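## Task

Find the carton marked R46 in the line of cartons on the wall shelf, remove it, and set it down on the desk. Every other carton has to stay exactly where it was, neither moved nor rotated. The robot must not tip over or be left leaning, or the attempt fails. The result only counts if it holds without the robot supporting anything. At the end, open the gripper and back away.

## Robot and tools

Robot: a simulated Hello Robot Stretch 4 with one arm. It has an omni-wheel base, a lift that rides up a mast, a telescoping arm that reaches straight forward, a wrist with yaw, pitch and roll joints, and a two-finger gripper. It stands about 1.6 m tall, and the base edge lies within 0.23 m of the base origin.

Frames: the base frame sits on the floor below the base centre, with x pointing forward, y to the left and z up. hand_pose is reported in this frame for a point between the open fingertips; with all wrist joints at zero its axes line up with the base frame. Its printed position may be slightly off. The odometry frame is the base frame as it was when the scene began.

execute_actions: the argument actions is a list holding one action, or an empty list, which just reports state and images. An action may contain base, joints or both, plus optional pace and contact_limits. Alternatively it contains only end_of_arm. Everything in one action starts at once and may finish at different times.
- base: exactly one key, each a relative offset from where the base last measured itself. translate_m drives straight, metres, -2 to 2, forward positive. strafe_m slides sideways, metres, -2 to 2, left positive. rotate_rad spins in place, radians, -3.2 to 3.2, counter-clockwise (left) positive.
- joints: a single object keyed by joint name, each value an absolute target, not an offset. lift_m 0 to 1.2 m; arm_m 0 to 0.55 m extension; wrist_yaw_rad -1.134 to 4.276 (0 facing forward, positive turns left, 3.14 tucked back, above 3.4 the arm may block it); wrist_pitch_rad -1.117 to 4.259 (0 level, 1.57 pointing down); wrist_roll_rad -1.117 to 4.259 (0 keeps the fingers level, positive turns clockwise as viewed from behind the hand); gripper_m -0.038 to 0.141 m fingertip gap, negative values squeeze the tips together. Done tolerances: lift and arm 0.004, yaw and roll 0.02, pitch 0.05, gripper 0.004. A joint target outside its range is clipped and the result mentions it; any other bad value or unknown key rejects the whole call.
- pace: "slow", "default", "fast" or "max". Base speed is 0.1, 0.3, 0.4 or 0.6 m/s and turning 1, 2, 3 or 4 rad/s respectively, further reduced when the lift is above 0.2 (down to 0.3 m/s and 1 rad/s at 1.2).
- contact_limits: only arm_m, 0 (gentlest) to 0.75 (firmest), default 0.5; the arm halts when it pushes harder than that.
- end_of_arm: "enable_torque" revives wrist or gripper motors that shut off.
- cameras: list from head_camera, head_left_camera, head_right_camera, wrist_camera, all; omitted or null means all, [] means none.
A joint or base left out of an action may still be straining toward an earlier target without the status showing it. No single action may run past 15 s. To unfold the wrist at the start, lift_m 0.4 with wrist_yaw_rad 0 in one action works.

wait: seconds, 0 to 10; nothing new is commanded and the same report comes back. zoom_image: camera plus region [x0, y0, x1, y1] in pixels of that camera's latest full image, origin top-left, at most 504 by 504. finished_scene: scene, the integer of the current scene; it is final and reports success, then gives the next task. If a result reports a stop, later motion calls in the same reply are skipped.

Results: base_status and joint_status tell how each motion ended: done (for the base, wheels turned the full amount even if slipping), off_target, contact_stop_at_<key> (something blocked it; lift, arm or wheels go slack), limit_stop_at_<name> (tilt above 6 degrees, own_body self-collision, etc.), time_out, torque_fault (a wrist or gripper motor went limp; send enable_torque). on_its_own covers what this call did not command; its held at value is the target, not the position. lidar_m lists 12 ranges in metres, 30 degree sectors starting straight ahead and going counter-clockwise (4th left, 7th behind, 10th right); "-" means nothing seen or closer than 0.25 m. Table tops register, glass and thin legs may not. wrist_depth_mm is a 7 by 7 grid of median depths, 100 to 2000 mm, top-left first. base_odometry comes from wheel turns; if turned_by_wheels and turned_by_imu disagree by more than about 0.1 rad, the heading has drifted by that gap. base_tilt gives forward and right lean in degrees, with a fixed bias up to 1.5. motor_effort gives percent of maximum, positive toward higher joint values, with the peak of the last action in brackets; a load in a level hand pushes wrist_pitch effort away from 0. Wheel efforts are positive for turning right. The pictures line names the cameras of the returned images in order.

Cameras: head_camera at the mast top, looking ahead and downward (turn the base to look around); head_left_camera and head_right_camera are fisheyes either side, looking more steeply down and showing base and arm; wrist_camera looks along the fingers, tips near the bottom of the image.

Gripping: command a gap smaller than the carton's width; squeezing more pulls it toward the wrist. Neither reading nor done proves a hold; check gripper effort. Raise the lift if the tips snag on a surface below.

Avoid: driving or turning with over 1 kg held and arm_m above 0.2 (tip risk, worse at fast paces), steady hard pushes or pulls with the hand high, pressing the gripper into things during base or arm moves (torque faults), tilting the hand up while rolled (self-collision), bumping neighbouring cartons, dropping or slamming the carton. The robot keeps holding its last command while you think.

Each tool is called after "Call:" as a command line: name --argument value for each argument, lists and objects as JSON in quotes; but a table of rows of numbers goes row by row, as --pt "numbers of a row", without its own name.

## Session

Call:
execute_actions --actions '[]'

Scene clock: 0.00 s.
base_odometry: x=+0.000 y=+0.000 heading=+0.000 (m, m, rad; odometry frame)
turned_by_wheels: +0.000 (rad since the last result)
turned_by_imu: +0.000 (rad since the last result)
base_tilt: forward=-0.2 right=-0.1 (deg)
lidar_m: 2.47 2.38 1.99 1.50 1.45 1.48 1.33 1.28 1.39 2.35 1.87 1.94
base_status: not commanded
joint_positions: lift_m=+0.220 arm_m=+0.002 wrist_yaw_rad=+3.248 wrist_pitch_rad=-0.010 wrist_roll_rad=-0.015 gripper_m=+0.057
joint_status: not commanded
motor_effort: lift_m=+20 arm_m=+0 wrist_yaw_rad=+0 wrist_pitch_rad=-5 wrist_roll_rad=+1 gripper_m=-3 wheel_0=+0 wheel_1=+0 wheel_2=+0 (%)
hand_pose: x=-0.1235 y=+0.0562 z=+0.4016 quat_wxyz=(-0.053, +0.006, -0.007, +0.999) (m; base frame)
wrist_depth_mm: - - 139 - - 1756 1366 / - - 135 - - 1756 1397 / - - 129 1537 - 1756 1397 / - 107 135 1863 - 1756 1397 / 161 139 - - - 1756 1430 / 190 1863 1464 1708 208 1618 1366 / 189 1042 1008 165 1025 960 1078
pictures: head_camera, head_left_camera, head_right_camera, wrist_camera
Images, in order (width x height): head_camera 420x560, head_left_camera 420x672, head_right_camera 420x672, wrist_camera 616x392.

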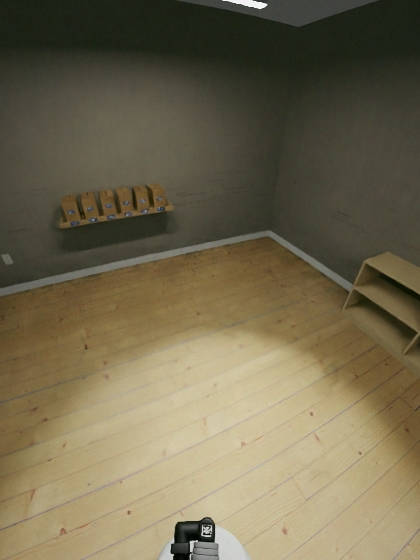

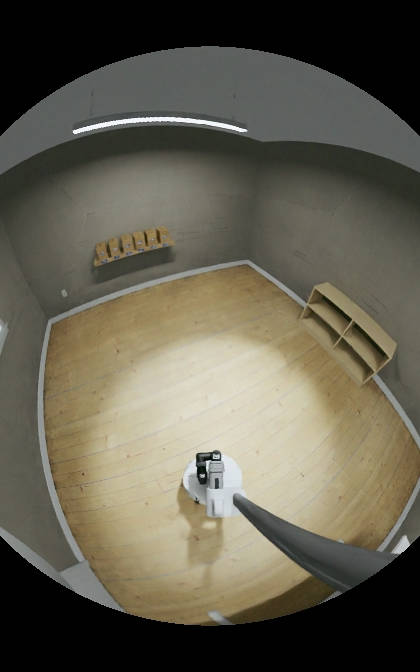

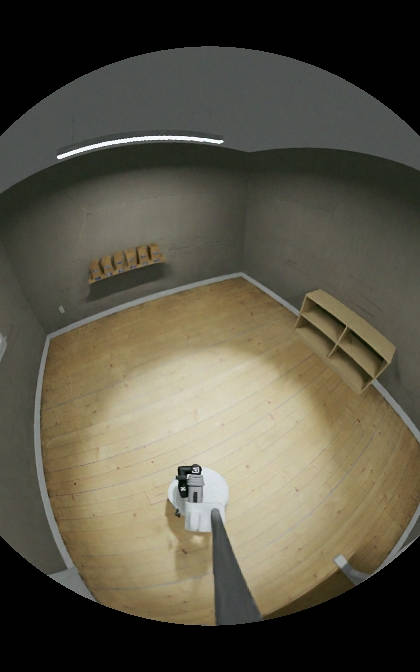

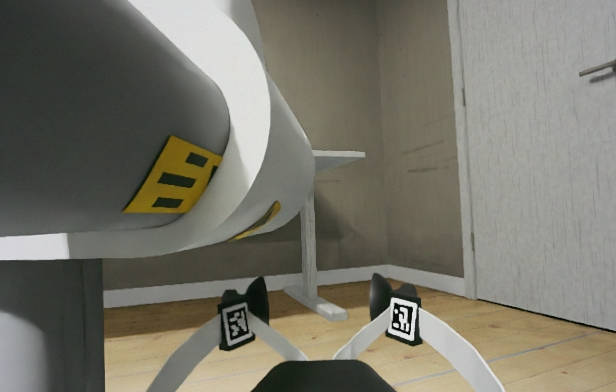

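Call:
zoom_image --camera "head_camera" --region '[50, 170, 190, 240]'

Region (50, 170, 190, 240) of head_camera's 420x560 image, scaled by 3.600, with more detail than that image has.

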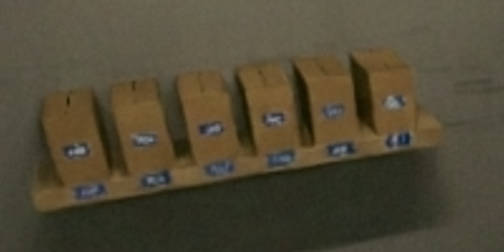

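Call:
execute_actions --actions '[{"base": {"rotate_rad": 0.525}, "pace": "fast"}]' --cameras '[]'

Call:
execute_actions --actions '[{"base": {"translate_m": 1.25}, "joints": {"lift_m": 0.65, "wrist_yaw_rad": 0, "gripper_m": 0.124, "wrist_roll_rad": -0.04}, "pace": "max"}]'

Scene clock: 11.37 s.
base_odometry: x=+0.000 y=+0.000 heading=+0.525 (m, m, rad; odometry frame)
turned_by_wheels: +0.525 (rad since the last result)
turned_by_imu: +0.527 (rad since the last result)
base_tilt: forward=-0.2 right=-0.1 (deg)
lidar_m: 2.38 1.96 1.51 1.45 1.52 1.32 1.28 1.37 2.33 1.88 1.96 2.48
base_status: done
joint_positions: lift_m=+0.220 arm_m=+0.002 wrist_yaw_rad=+3.248 wrist_pitch_rad=-0.010 wrist_roll_rad=-0.015 gripper_m=+0.057
joint_status: not commanded
motor_effort: lift_m=+20(20) arm_m=+0(0) wrist_yaw_rad=-1(1) wrist_pitch_rad=-5(5) wrist_roll_rad=-1(0) gripper_m=-4(4) wheel_0=-2(8) wheel_1=-2(10) wheel_2=+0(12) (%)
hand_pose: x=-0.1235 y=+0.0562 z=+0.4016 quat_wxyz=(-0.053, +0.006, -0.007, +0.999) (m; base frame)
wrist_depth_mm: - - 139 - - - - / - - 135 - - - - / - - 130 1430 1708 1618 - / - 108 134 1863 - - - / 161 139 - - - - 1983 / 191 1863 1430 1708 208 1576 1576 / 189 1060 1008 166 991 976 1078
pictures: none
No camera images: the call's "cameras" was empty. Leave "cameras" out to get every camera's image.

Scene clock: 14.97 s.
base_odometry: x=+1.082 y=+0.627 heading=+0.525 (m, m, rad; odometry frame)
turned_by_wheels: +0.000 (rad since the last result)
turned_by_imu: -0.008 (rad since the last result)
base_tilt: forward=-0.3 right=+0.0 (deg)
lidar_m: 1.14 1.19 1.45 1.39 1.51 2.11 3.38 3.23 1.97 1.93 1.97 1.21
base_status: done
joint_positions: lift_m=+0.650 arm_m=+0.002 wrist_yaw_rad=+0.000 wrist_pitch_rad=-0.010 wrist_roll_rad=-0.039 gripper_m=+0.124
joint_status: all done
motor_effort: lift_m=+22(26) arm_m=+0(0) wrist_yaw_rad=-1(7) wrist_pitch_rad=-4(5) wrist_roll_rad=-1(0) gripper_m=-2(3) wheel_0=+2(13) wheel_1=+1(9) wheel_2=+2(16) (%)
hand_pose: x=+0.4611 y=-0.0873 z=+0.8310 quat_wxyz=(+1.000, -0.020, -0.005, +0.000) (m; base frame)
wrist_depth_mm: 1255 1255 1255 1205 1205 1205 1182 / 1229 1255 1229 1182 1205 1205 1182 / 1255 1205 1229 1229 1205 1182 1182 / 1205 1205 1182 960 1008 931 1160 / 1229 1205 946 931 931 931 917 / 1205 1205 220 1160 1182 1160 1138 / 1205 1205 1160 144 1160 1138 1138
pictures: head_camera, head_left_camera, head_right_camera, wrist_camera
Images, in order (width x height): head_camera 420x560, head_left_camera 420x672, head_right_camera 420x672, wrist_camera 616x392.

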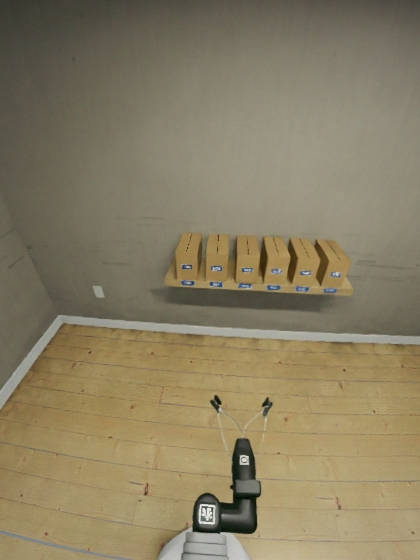

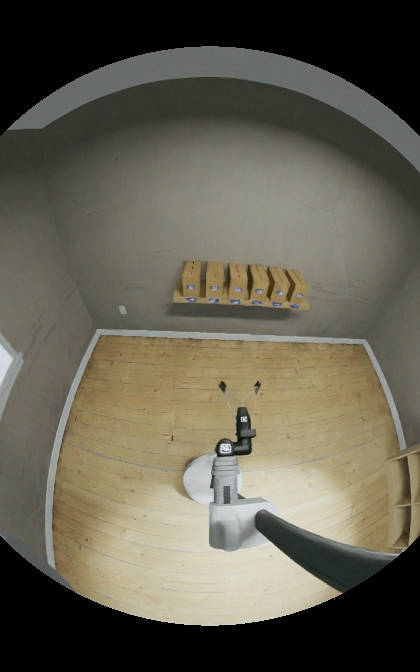

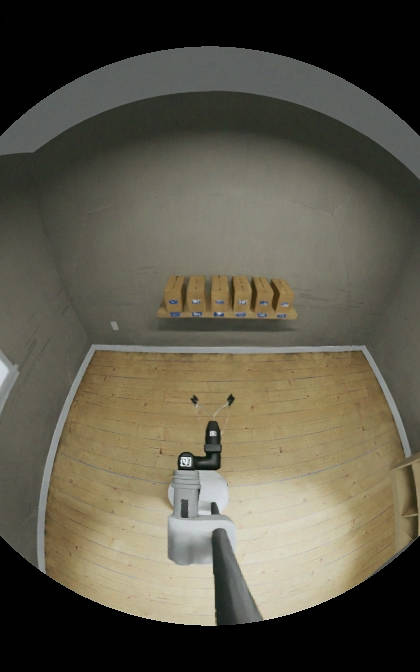

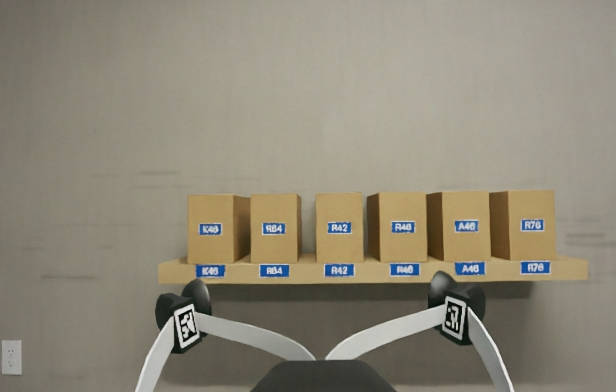

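Call:
zoom_image --camera "wrist_camera" --region '[150, 180, 390, 290]'

Call:
zoom_image --camera "wrist_camera" --region '[300, 180, 600, 290]'

Call:
zoom_image --camera "head_camera" --region '[155, 220, 365, 310]'

Region (150, 180, 390, 290) of wrist_camera's 616x392 image, scaled by 2.100; it fills the top 231 rows of this view, and the rest is white.

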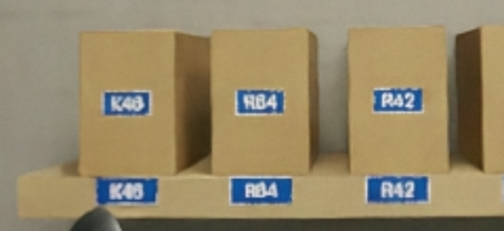

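Region (300, 180, 600, 290) of wrist_camera's 616x392 image, scaled by 1.680; it fills the top 185 rows of this view, and the rest is white.

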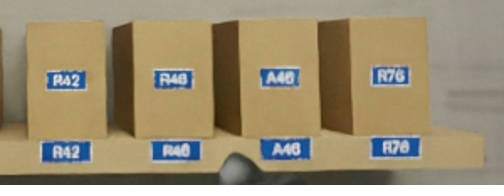

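Region (155, 220, 365, 310) of head_camera's 420x560 image, scaled by 2.400, with more detail than that image has; it fills the top 216 rows of this view, and the rest is white.

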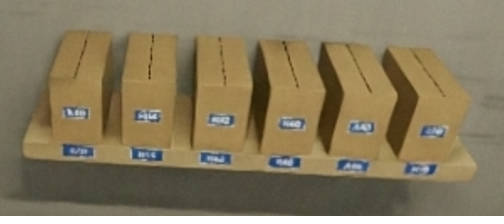

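Call:
execute_actions --actions '[{"base": {"translate_m": 0.75}, "joints": {"lift_m": 1.14, "wrist_pitch_rad": 1.57}, "pace": "fast"}]' --cameras '["head_right_camera", "wrist_camera"]'

Scene clock: 33.60 s.
base_odometry: x=+1.731 y=+1.003 heading=+0.525 (m, m, rad; odometry frame)
turned_by_wheels: +0.000 (rad since the last result)
turned_by_imu: -0.007 (rad since the last result)
base_tilt: forward=-0.2 right=+0.0 (deg)
lidar_m: 0.39 0.43 0.98 1.40 1.46 2.08 4.18 2.77 2.19 2.31 0.60 0.40
base_status: done
joint_positions: lift_m=+1.140 arm_m=+0.002 wrist_yaw_rad=+0.000 wrist_pitch_rad=+1.570 wrist_roll_rad=-0.040 gripper_m=+0.124
joint_status: all done
motor_effort: lift_m=+24(27) arm_m=+0(0) wrist_yaw_rad=-1(1) wrist_pitch_rad=+2(3) wrist_roll_rad=-2(2) gripper_m=-1(2) wheel_0=+2(8) wheel_1=+2(8) wheel_2=+1(14) (%)
hand_pose: x=+0.1729 y=-0.0874 z=+1.0294 quat_wxyz=(+0.707, -0.014, +0.707, +0.014) (m; base frame)
wrist_depth_mm: 439 445 418 488 452 421 449 / 1281 1281 1255 1229 1229 1229 1229 / 1281 1281 1255 1255 1229 1229 1229 / 1229 1281 1255 1229 1229 1229 1229 / 1255 1255 1255 1025 1255 1229 1229 / 1255 1255 220 1025 1229 1205 1205 / 1229 1229 1229 145 1205 1229 1205
pictures: head_right_camera, wrist_camera
Images, in order (width x height): head_right_camera 420x672, wrist_camera 616x392.

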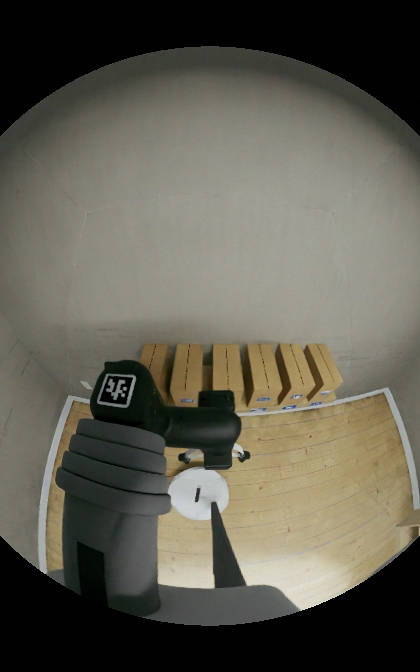

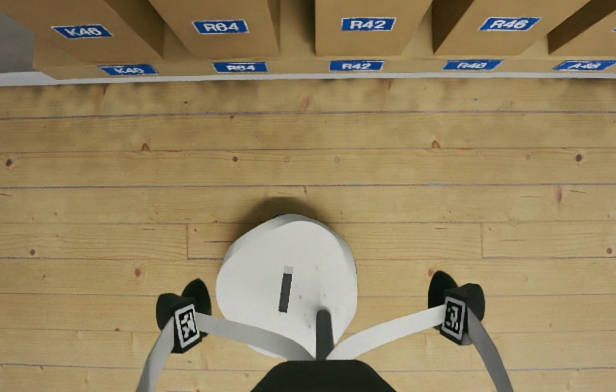

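Call:
zoom_image --camera "wrist_camera" --region '[112, 0, 616, 200]'

Call:
zoom_image --camera "wrist_camera" --region '[130, 250, 510, 392]'

Region (112, 0, 616, 200) of wrist_camera's 616x392 image, scaled by 1.000; it fills the top 200 rows of this view, and the rest is white.

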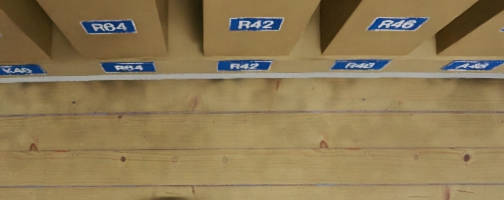

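Region (130, 250, 510, 392) of wrist_camera's 616x392 image, scaled by 1.326; it fills the top 188 rows of this view, and the rest is white.

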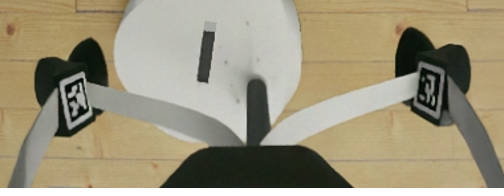

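Call:
execute_actions --actions '[{"base": {"strafe_m": -0.212}, "joints": {"arm_m": 0.372, "wrist_roll_rad": -0.012, "lift_m": 1.12}, "pace": "fast"}]' --cameras '["head_right_camera", "wrist_camera"]'

Scene clock: 42.40 s.
base_odometry: x=+1.837 y=+0.819 heading=+0.525 (m, m, rad; odometry frame)
turned_by_wheels: +0.000 (rad since the last result)
turned_by_imu: -0.002 (rad since the last result)
base_tilt: forward=-0.2 right=+0.0 (deg)
lidar_m: 0.40 0.42 0.64 1.62 1.70 2.39 - 2.41 2.01 2.09 0.61 0.42
base_status: done
joint_positions: lift_m=+1.120 arm_m=+0.371 wrist_yaw_rad=+0.000 wrist_pitch_rad=+1.570 wrist_roll_rad=-0.012 gripper_m=+0.124
joint_status: all done
motor_effort: lift_m=+15(22) arm_m=+8(6) wrist_yaw_rad=-1(1) wrist_pitch_rad=+2(1) wrist_roll_rad=+1(0) gripper_m=-2(1) wheel_0=+1(11) wheel_1=-2(12) wheel_2=+0(0) (%)
hand_pose: x=+0.5417 y=-0.0874 z=+1.0100 quat_wxyz=(+0.707, -0.004, +0.707, +0.004) (m; base frame)
wrist_depth_mm: 182 181 185 189 190 192 206 / 251 259 267 273 278 282 286 / 334 306 340 303 301 298 298 / 332 304 336 300 300 297 294 / 330 301 329 298 298 296 294 / 327 300 220 297 296 293 293 / 324 300 307 145 296 291 291
pictures: head_right_camera, wrist_camera
Images, in order (width x height): head_right_camera 420x672, wrist_camera 616x392.

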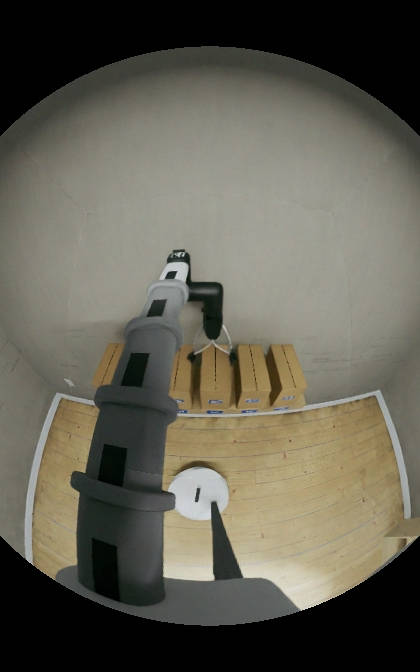

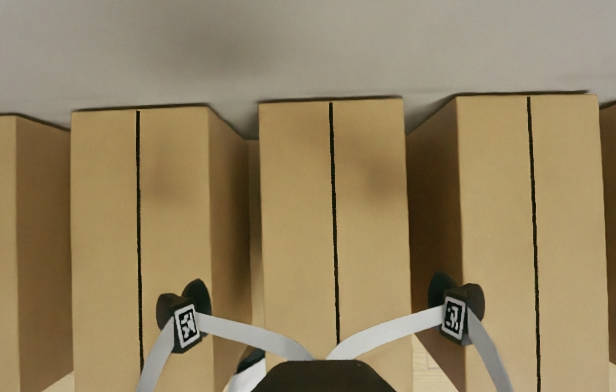

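Call:
zoom_image --camera "wrist_camera" --region '[140, 200, 350, 370]'

Call:
zoom_image --camera "wrist_camera" --region '[310, 200, 520, 370]'

Call:
zoom_image --camera "wrist_camera" --region '[190, 80, 480, 210]'

Call:
zoom_image --camera "head_right_camera" --region '[160, 300, 320, 430]'

Region (140, 200, 350, 370) of wrist_camera's 616x392 image, scaled by 2.400; it fills the top 408 rows of this view, and the rest is white.

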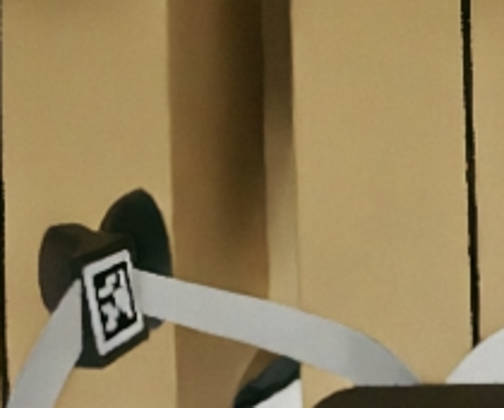

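Region (310, 200, 520, 370) of wrist_camera's 616x392 image, scaled by 2.400; it fills the top 408 rows of this view, and the rest is white.

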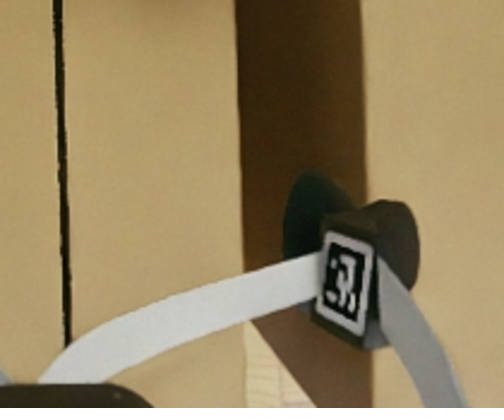

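Region (190, 80, 480, 210) of wrist_camera's 616x392 image, scaled by 1.738; it fills the top 226 rows of this view, and the rest is white.

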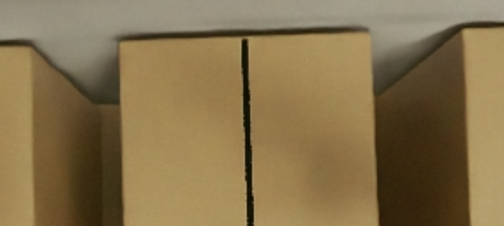

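Region (160, 300, 320, 430) of head_right_camera's 420x672 image, scaled by 3.150, with more detail than that image has; it fills the top 410 rows of this view, and the rest is white.

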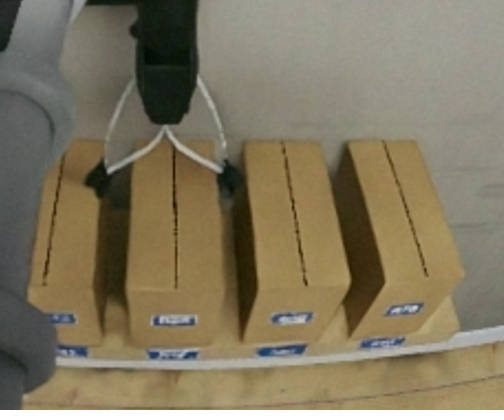

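Call:
execute_actions --actions '[{"base": {"strafe_m": -0.0137}, "joints": {"arm_m": 0.392, "lift_m": 1.084, "gripper_m": 0.12}}]' --cameras '["head_right_camera", "wrist_camera"]'

Scene clock: 60.37 s.
base_odometry: x=+1.844 y=+0.808 heading=+0.525 (m, m, rad; odometry frame)
turned_by_wheels: +0.000 (rad since the last result)
turned_by_imu: -0.001 (rad since the last result)
base_tilt: forward=-0.2 right=-0.1 (deg)
lidar_m: 0.38 0.42 0.59 1.63 1.70 2.39 - 2.40 1.98 2.06 0.59 0.41
base_status: done
joint_positions: lift_m=+1.084 arm_m=+0.391 wrist_yaw_rad=+0.000 wrist_pitch_rad=+1.570 wrist_roll_rad=-0.012 gripper_m=+0.120
joint_status: all done
motor_effort: lift_m=+14(17) arm_m=+8(8) wrist_yaw_rad=-2(1) wrist_pitch_rad=+2(2) wrist_roll_rad=+2(1) gripper_m=-1(2) wheel_0=+3(11) wheel_1=-4(10) wheel_2=+0(1) (%)
hand_pose: x=+0.5617 y=-0.0874 z=+0.9741 quat_wxyz=(+0.707, -0.004, +0.707, +0.004) (m; base frame)
wrist_depth_mm: 143 142 145 147 150 151 162 / 198 203 209 214 219 222 225 / 271 270 282 265 265 263 262 / 270 268 306 264 265 262 260 / 267 266 301 264 262 259 259 / 266 265 219 260 260 257 258 / 266 264 291 144 296 256 256
pictures: head_right_camera, wrist_camera
Images, in order (width x height): head_right_camera 420x672, wrist_camera 616x392.

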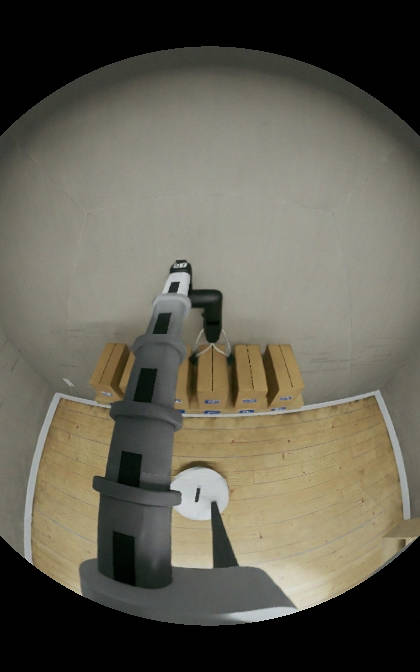

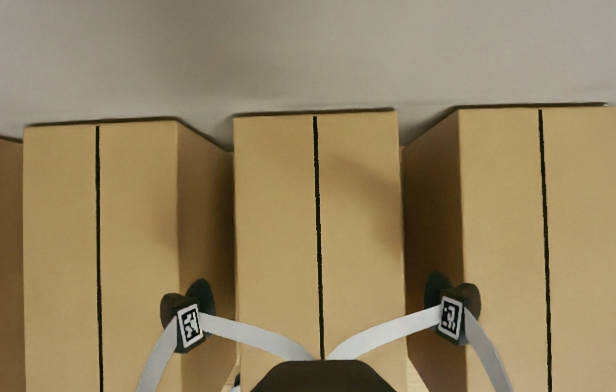

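Call:
zoom_image --camera "wrist_camera" --region '[140, 240, 266, 366]'

Call:
zoom_image --camera "wrist_camera" --region '[380, 240, 506, 366]'

Region (140, 240, 266, 366) of wrist_camera's 616x392 image, scaled by 4.000.

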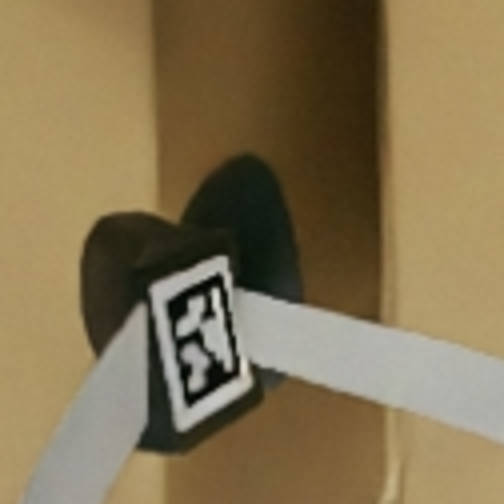

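Region (380, 240, 506, 366) of wrist_camera's 616x392 image, scaled by 4.000.

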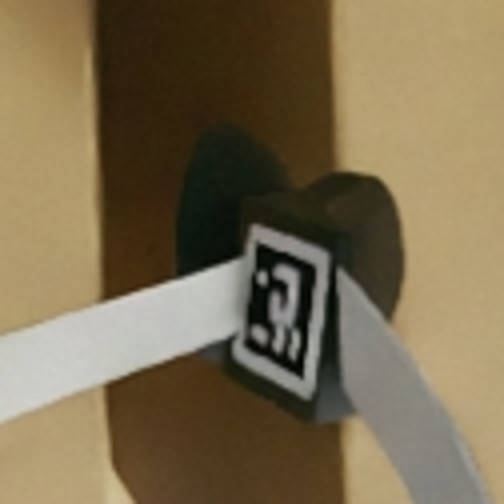

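Call:
execute_actions --actions '[{"base": {"strafe_m": -0.002}, "joints": {"lift_m": 1.065, "gripper_m": 0.118}}]' --cameras '["wrist_camera"]'

Scene clock: 70.73 s.
base_odometry: x=+1.845 y=+0.806 heading=+0.525 (m, m, rad; odometry frame)
turned_by_wheels: +0.000 (rad since the last result)
turned_by_imu: -0.001 (rad since the last result)
base_tilt: forward=-0.2 right=+0.0 (deg)
lidar_m: 0.40 0.42 0.58 1.62 1.70 2.38 - 2.40 2.01 2.06 0.60 0.42
base_status: done
joint_positions: lift_m=+1.065 arm_m=+0.391 wrist_yaw_rad=+0.000 wrist_pitch_rad=+1.570 wrist_roll_rad=-0.012 gripper_m=+0.118
joint_status: all done
motor_effort: lift_m=+14(16) arm_m=+8(8) wrist_yaw_rad=-1(1) wrist_pitch_rad=+2(2) wrist_roll_rad=+2(1) gripper_m=+0(0) wheel_0=-1(5) wheel_1=+0(9) wheel_2=+0(0) (%)
hand_pose: x=+0.5617 y=-0.0874 z=+0.9551 quat_wxyz=(+0.707, -0.004, +0.707, +0.004) (m; base frame)
wrist_depth_mm: 143 142 145 148 150 151 162 / 198 203 209 214 218 223 224 / 251 251 283 248 247 244 243 / 250 249 282 246 245 244 242 / 249 247 278 245 244 242 240 / 248 246 218 243 241 239 238 / 246 245 256 144 240 238 238
pictures: wrist_camera
Images, in order (width x height): wrist_camera 616x392.

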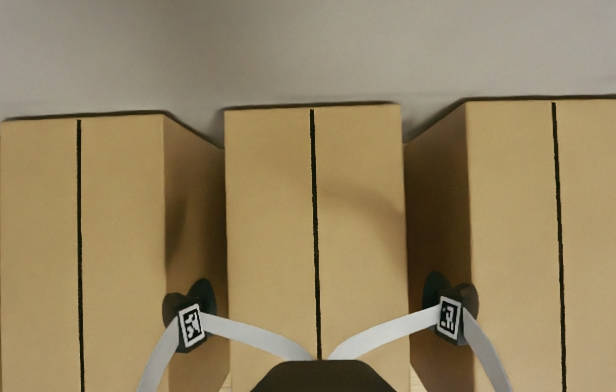

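Call:
zoom_image --camera "wrist_camera" --region '[140, 240, 266, 366]'

Call:
zoom_image --camera "wrist_camera" --region '[380, 240, 506, 366]'

Region (140, 240, 266, 366) of wrist_camera's 616x392 image, scaled by 4.000.

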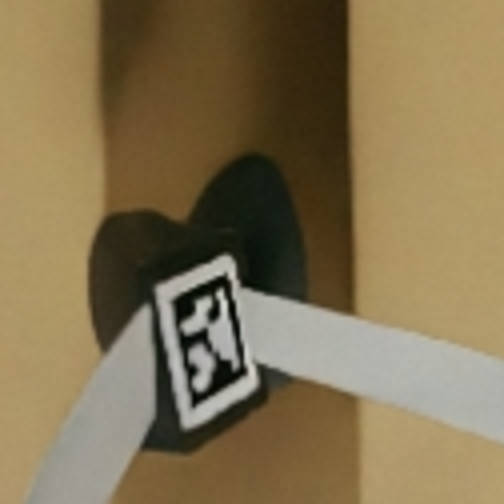

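Region (380, 240, 506, 366) of wrist_camera's 616x392 image, scaled by 4.000.

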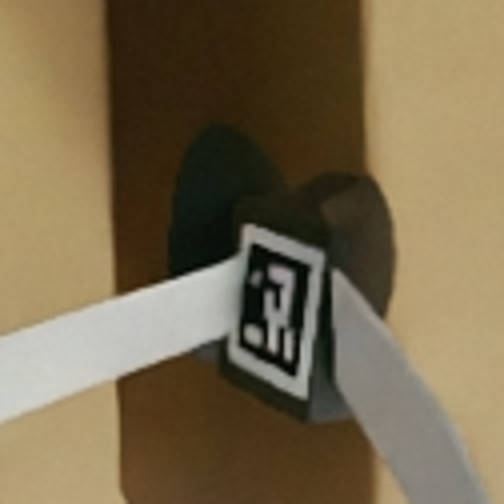

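Call:
execute_actions --actions '[{"base": {"strafe_m": 0.0008}, "joints": {"lift_m": 1.052, "gripper_m": 0.117}, "pace": "slow"}]' --cameras '["wrist_camera"]'

Scene clock: 81.00 s.
base_odometry: x=+1.844 y=+0.807 heading=+0.525 (m, m, rad; odometry frame)
turned_by_wheels: +0.000 (rad since the last result)
turned_by_imu: -0.001 (rad since the last result)
base_tilt: forward=-0.2 right=+0.0 (deg)
lidar_m: 0.39 0.43 0.60 1.63 1.69 2.41 3.71 2.42 1.99 2.08 0.59 0.43
base_status: done
joint_positions: lift_m=+1.052 arm_m=+0.391 wrist_yaw_rad=+0.000 wrist_pitch_rad=+1.570 wrist_roll_rad=-0.012 gripper_m=+0.117
joint_status: all done
motor_effort: lift_m=+14(13) arm_m=+8(8) wrist_yaw_rad=-2(1) wrist_pitch_rad=+1(2) wrist_roll_rad=+2(0) gripper_m=+0(1) wheel_0=-4(8) wheel_1=+3(4) wheel_2=+0(1) (%)
hand_pose: x=+0.5617 y=-0.0874 z=+0.9422 quat_wxyz=(+0.707, -0.004, +0.707, +0.004) (m; base frame)
wrist_depth_mm: 143 142 145 147 149 150 161 / 196 203 208 214 218 221 225 / 238 237 282 235 234 231 230 / 237 236 281 233 231 230 229 / 236 234 277 232 231 229 227 / 234 233 219 230 229 227 226 / 233 232 249 151 229 227 225
pictures: wrist_camera
Images, in order (width x height): wrist_camera 616x392.

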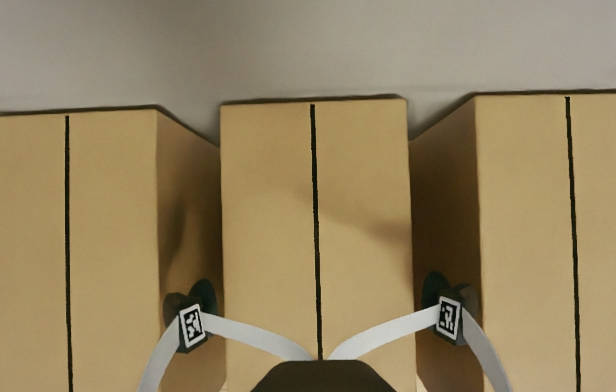

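Call:
zoom_image --camera "wrist_camera" --region '[140, 240, 266, 366]'

Call:
zoom_image --camera "wrist_camera" --region '[380, 240, 506, 366]'

Region (140, 240, 266, 366) of wrist_camera's 616x392 image, scaled by 4.000.

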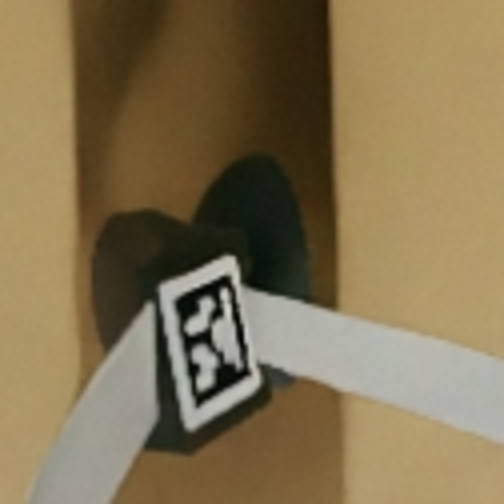

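Region (380, 240, 506, 366) of wrist_camera's 616x392 image, scaled by 4.000.

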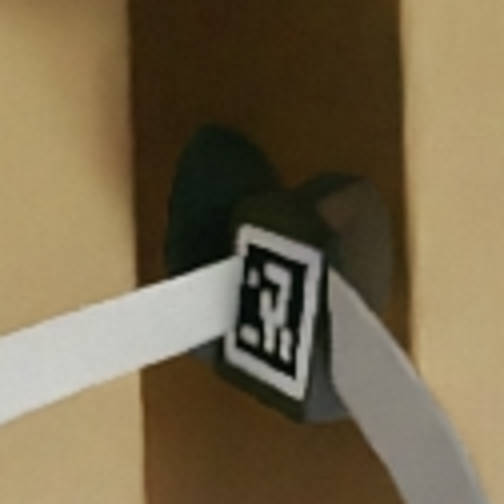

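Call:
execute_actions --actions '[{"joints": {"lift_m": 1.03}, "pace": "slow"}]' --cameras '["head_right_camera", "wrist_camera"]'

Scene clock: 85.17 s.
base_odometry: x=+1.844 y=+0.807 heading=+0.525 (m, m, rad; odometry frame)
turned_by_wheels: +0.000 (rad since the last result)
turned_by_imu: -0.001 (rad since the last result)
base_tilt: forward=-0.2 right=-0.1 (deg)
lidar_m: 0.40 0.44 0.62 1.64 1.70 2.36 - 2.41 1.99 2.07 0.58 0.43
base_status: not commanded
joint_positions: lift_m=+1.030 arm_m=+0.391 wrist_yaw_rad=+0.000 wrist_pitch_rad=+1.570 wrist_roll_rad=-0.012 gripper_m=+0.117
joint_status: all done
motor_effort: lift_m=+14(13) arm_m=+8(8) wrist_yaw_rad=-1(1) wrist_pitch_rad=+2(2) wrist_roll_rad=+1(0) gripper_m=-2(3) wheel_0=-4(4) wheel_1=+3(3) wheel_2=+0(0) (%)
hand_pose: x=+0.5617 y=-0.0874 z=+0.9202 quat_wxyz=(+0.707, -0.004, +0.707, +0.004) (m; base frame)
wrist_depth_mm: 142 141 145 147 149 151 161 / 197 203 208 213 212 210 209 / 216 216 214 212 211 221 209 / 215 214 213 211 210 224 208 / 213 213 211 211 208 224 206 / 213 211 209 209 207 206 206 / 211 211 208 155 206 205 204
pictures: head_right_camera, wrist_camera
Images, in order (width x height): head_right_camera 420x672, wrist_camera 616x392.

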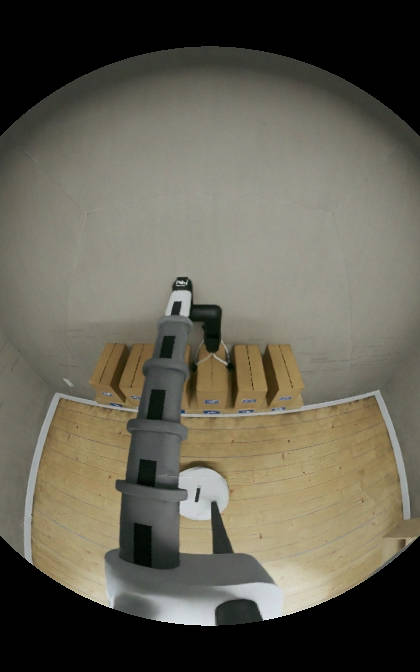

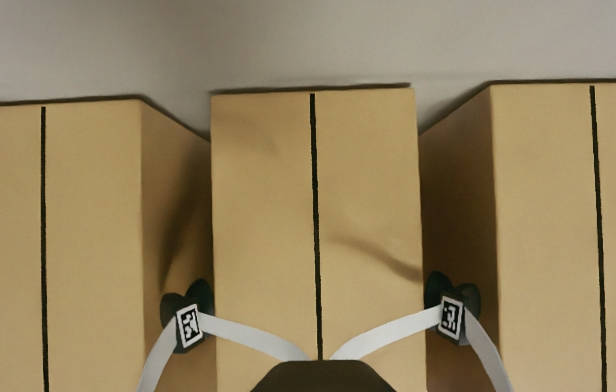

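Call:
zoom_image --camera "wrist_camera" --region '[130, 240, 256, 366]'

Call:
zoom_image --camera "wrist_camera" --region '[390, 240, 516, 366]'

Region (130, 240, 256, 366) of wrist_camera's 616x392 image, scaled by 4.000.

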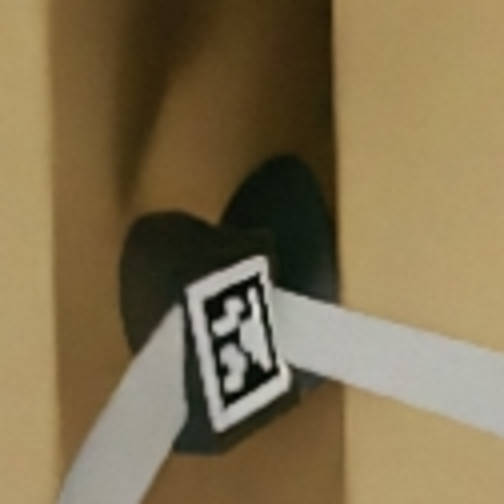

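Region (390, 240, 516, 366) of wrist_camera's 616x392 image, scaled by 4.000.

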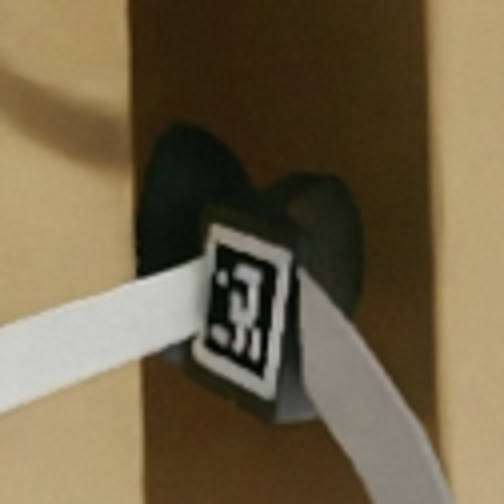

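Call:
execute_actions --actions '[{"joints": {"lift_m": 1.023, "gripper_m": 0.12}, "pace": "slow"}]' --cameras '["wrist_camera"]'

Scene clock: 91.27 s.
base_odometry: x=+1.844 y=+0.807 heading=+0.525 (m, m, rad; odometry frame)
turned_by_wheels: +0.000 (rad since the last result)
turned_by_imu: -0.001 (rad since the last result)
base_tilt: forward=-0.2 right=+0.0 (deg)
lidar_m: 0.40 0.43 0.58 1.64 1.68 2.40 - 2.43 1.99 2.07 0.59 0.42
base_status: not commanded
joint_positions: lift_m=+1.023 arm_m=+0.391 wrist_yaw_rad=+0.000 wrist_pitch_rad=+1.570 wrist_roll_rad=-0.012 gripper_m=+0.120
joint_status: all done
motor_effort: lift_m=+14(14) arm_m=+8(8) wrist_yaw_rad=-1(1) wrist_pitch_rad=+1(2) wrist_roll_rad=+2(1) gripper_m=-2(2) wheel_0=-4(4) wheel_1=+3(3) wheel_2=+0(0) (%)
hand_pose: x=+0.5617 y=-0.0874 z=+0.9132 quat_wxyz=(+0.707, -0.004, +0.707, +0.004) (m; base frame)
wrist_depth_mm: 143 142 145 147 149 150 162 / 197 203 206 205 205 203 202 / 208 208 206 205 204 221 202 / 208 207 206 204 203 224 201 / 206 206 204 203 202 224 200 / 206 204 202 202 200 199 198 / 204 204 202 151 200 198 198
pictures: wrist_camera
Images, in order (width x height): wrist_camera 616x392.

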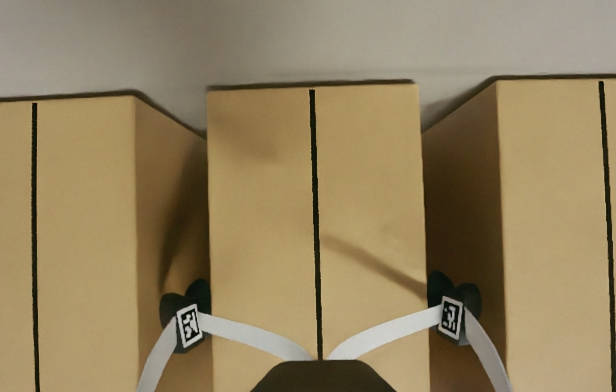

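Same depth as the successful grasp earlier. Closing now.

Call:
execute_actions --actions '[{"joints": {"gripper_m": 0.06}}]' --cameras '["wrist_camera"]'

Scene clock: 93.93 s.
base_odometry: x=+1.844 y=+0.807 heading=+0.525 (m, m, rad; odometry frame)
turned_by_wheels: +0.000 (rad since the last result)
turned_by_imu: -0.001 (rad since the last result)
base_tilt: forward=-0.2 right=+0.0 (deg)
lidar_m: 0.40 0.43 0.60 1.64 1.68 2.38 - 2.42 1.97 2.06 0.59 0.42
base_status: not commanded
joint_positions: lift_m=+1.023 arm_m=+0.391 wrist_yaw_rad=+0.000 wrist_pitch_rad=+1.570 wrist_roll_rad=-0.012 gripper_m=+0.061
joint_status: all done
motor_effort: lift_m=+14(15) arm_m=+8(8) wrist_yaw_rad=-1(1) wrist_pitch_rad=+2(2) wrist_roll_rad=+0(1) gripper_m=-26(28) wheel_0=-4(4) wheel_1=+3(3) wheel_2=+0(0) (%)
hand_pose: x=+0.5617 y=-0.0874 z=+0.9131 quat_wxyz=(+0.707, -0.004, +0.707, +0.004) (m; base frame)
wrist_depth_mm: 143 142 145 148 150 151 162 / 197 203 189 188 187 203 202 / 208 208 188 186 186 221 201 / 208 207 187 186 185 224 200 / 206 206 186 184 183 225 200 / 205 204 185 183 183 182 198 / 204 174 183 183 181 210 166
pictures: wrist_camera
Images, in order (width x height): wrist_camera 616x392.

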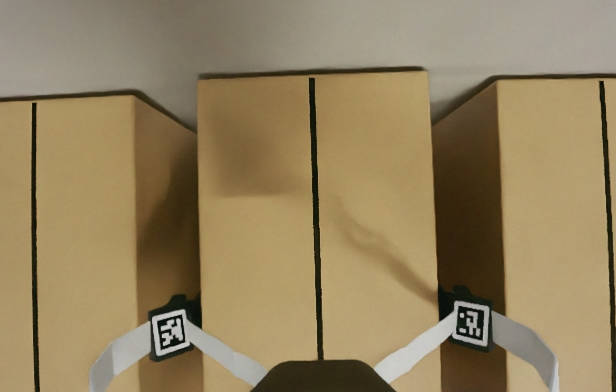

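Call:
execute_actions --actions '[{"joints": {"lift_m": 1.12}, "pace": "fast"}]' --cameras '["head_right_camera", "wrist_camera"]'

Scene clock: 98.47 s.
base_odometry: x=+1.844 y=+0.807 heading=+0.525 (m, m, rad; odometry frame)
turned_by_wheels: +0.000 (rad since the last result)
turned_by_imu: -0.001 (rad since the last result)
base_tilt: forward=-0.2 right=-0.1 (deg)
lidar_m: 0.39 0.44 0.61 1.62 1.68 2.39 - 2.42 1.97 2.07 0.62 0.40
base_status: not commanded
joint_positions: lift_m=+1.120 arm_m=+0.391 wrist_yaw_rad=+0.000 wrist_pitch_rad=+1.570 wrist_roll_rad=-0.012 gripper_m=+0.061
joint_status: all done
motor_effort: lift_m=+24(26) arm_m=+8(8) wrist_yaw_rad=-1(1) wrist_pitch_rad=+1(1) wrist_roll_rad=+0(0) gripper_m=-27(27) wheel_0=-4(4) wheel_1=+3(3) wheel_2=+0(0) (%)
hand_pose: x=+0.5617 y=-0.0874 z=+1.0093 quat_wxyz=(+0.707, -0.004, +0.707, +0.004) (m; base frame)
wrist_depth_mm: 143 142 145 147 149 151 162 / 198 204 189 188 186 223 224 / 306 304 188 187 186 298 296 / 317 301 187 186 185 296 294 / 315 301 186 185 183 296 293 / 312 300 185 184 182 182 291 / 320 174 184 183 181 290 289
pictures: head_right_camera, wrist_camera
Images, in order (width x height): head_right_camera 420x672, wrist_camera 616x392.

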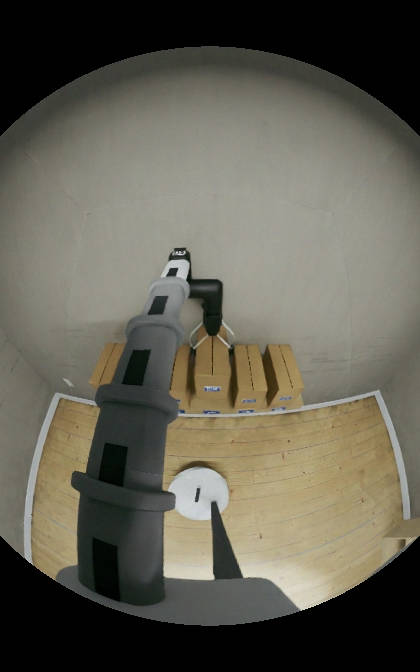

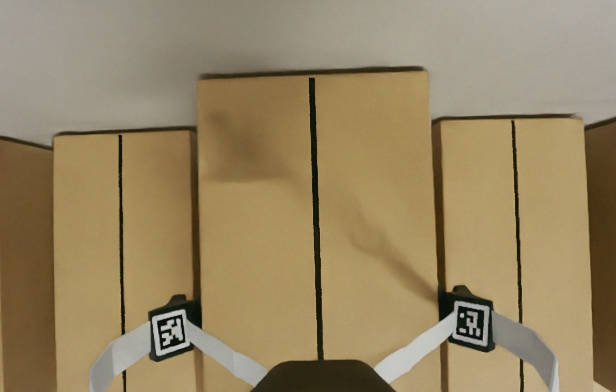

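Call:
execute_actions --actions '[{"base": {"translate_m": -0.9}, "joints": {"arm_m": 0.2}, "pace": "fast"}]' --cameras '["head_right_camera", "wrist_camera"]'

Scene clock: 112.33 s.
base_odometry: x=+1.065 y=+0.356 heading=+0.525 (m, m, rad; odometry frame)
turned_by_wheels: +0.000 (rad since the last result)
turned_by_imu: +0.003 (rad since the last result)
base_tilt: forward=-0.2 right=-0.1 (deg)
lidar_m: 0.25 1.37 1.69 1.62 1.75 2.32 3.18 2.89 1.73 1.68 2.15 0.25
base_status: done
joint_positions: lift_m=+1.120 arm_m=+0.201 wrist_yaw_rad=+0.000 wrist_pitch_rad=+1.570 wrist_roll_rad=-0.012 gripper_m=+0.061
joint_status: all done
motor_effort: lift_m=+25(24) arm_m=-8(10) wrist_yaw_rad=+0(2) wrist_pitch_rad=+1(3) wrist_roll_rad=+1(0) gripper_m=-26(27) wheel_0=-2(9) wheel_1=-3(7) wheel_2=+0(14) (%)
hand_pose: x=+0.3725 y=-0.0874 z=+1.0093 quat_wxyz=(+0.707, -0.004, +0.707, +0.004) (m; base frame)
wrist_depth_mm: 1281 1255 1229 1229 1229 1229 1205 / 1255 1255 1229 187 186 1229 1229 / 1255 1229 187 187 186 1229 1205 / 1255 1229 187 186 184 1205 1182 / 1229 1255 186 184 183 1205 1205 / 1229 1229 185 184 182 182 1182 / 1229 174 183 183 181 1182 1182
pictures: head_right_camera, wrist_camera
Images, in order (width x height): head_right_camera 420x672, wrist_camera 616x392.

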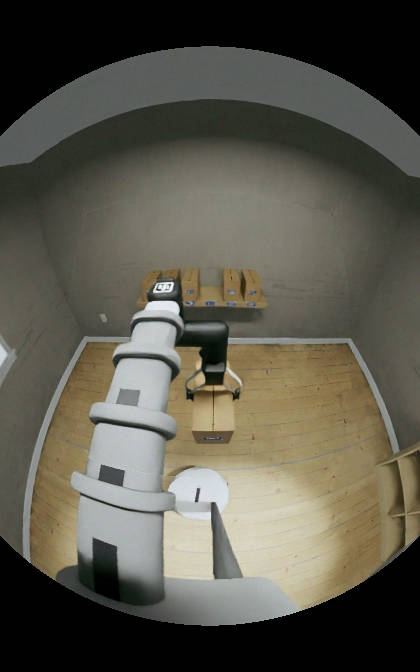

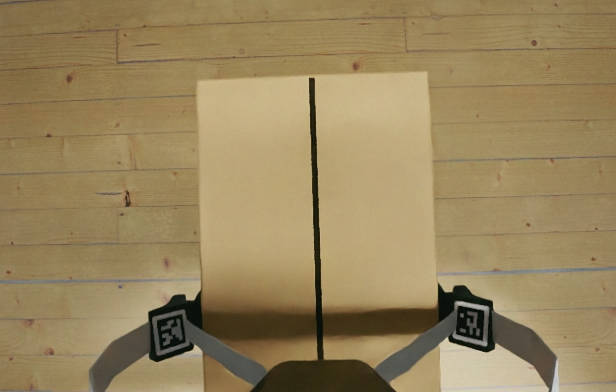

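Call:
execute_actions --actions '[{"base": {"rotate_rad": 3.13}, "joints": {"lift_m": 0.6}, "pace": "fast"}]'

Scene clock: 116.73 s.
base_odometry: x=+1.066 y=+0.356 heading=-2.629 (m, m, rad; odometry frame)
turned_by_wheels: +3.129 (rad since the last result)
turned_by_imu: +3.149 (rad since the last result)
base_tilt: forward=-0.2 right=-0.1 (deg)
lidar_m: 0.26 2.97 1.73 1.65 2.13 1.36 1.28 1.38 1.72 1.63 1.74 0.25
base_status: done
joint_positions: lift_m=+0.600 arm_m=+0.201 wrist_yaw_rad=+0.000 wrist_pitch_rad=+1.570 wrist_roll_rad=-0.012 gripper_m=+0.061
joint_status: all done
motor_effort: lift_m=+16(23) arm_m=-8(8) wrist_yaw_rad=-1(0) wrist_pitch_rad=+2(2) wrist_roll_rad=+1(0) gripper_m=-27(27) wheel_0=-4(10) wheel_1=-3(7) wheel_2=-4(6) (%)
hand_pose: x=+0.3726 y=-0.0874 z=+0.4900 quat_wxyz=(+0.707, -0.004, +0.707, +0.004) (m; base frame)
wrist_depth_mm: 732 732 732 723 715 715 707 / 732 723 723 189 187 715 707 / 723 715 188 187 186 707 707 / 723 715 187 186 185 707 699 / 715 707 186 185 183 691 691 / 715 715 185 183 182 182 691 / 707 174 183 183 181 691 683
pictures: head_camera, head_left_camera, head_right_camera, wrist_camera
Images, in order (width x height): head_camera 420x560, head_left_camera 420x672, head_right_camera 420x672, wrist_camera 616x392.

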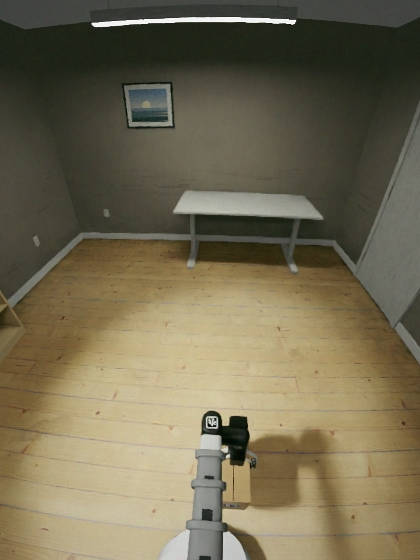

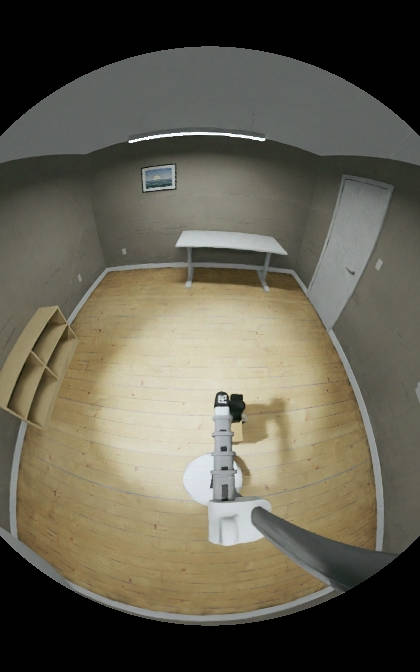

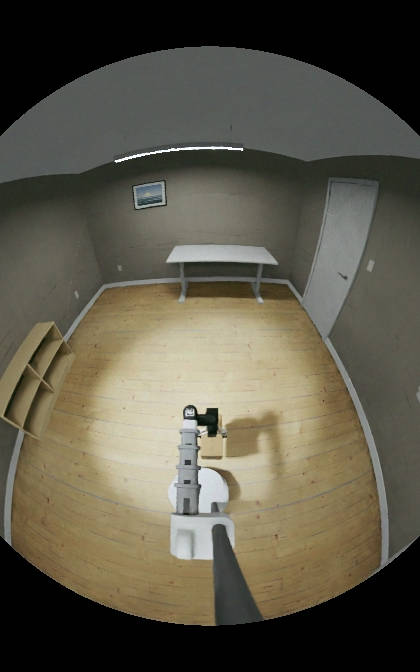

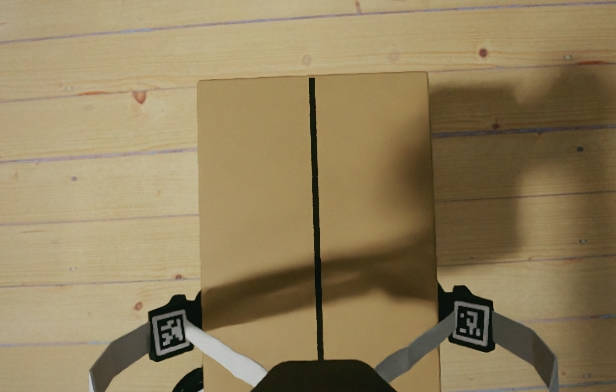

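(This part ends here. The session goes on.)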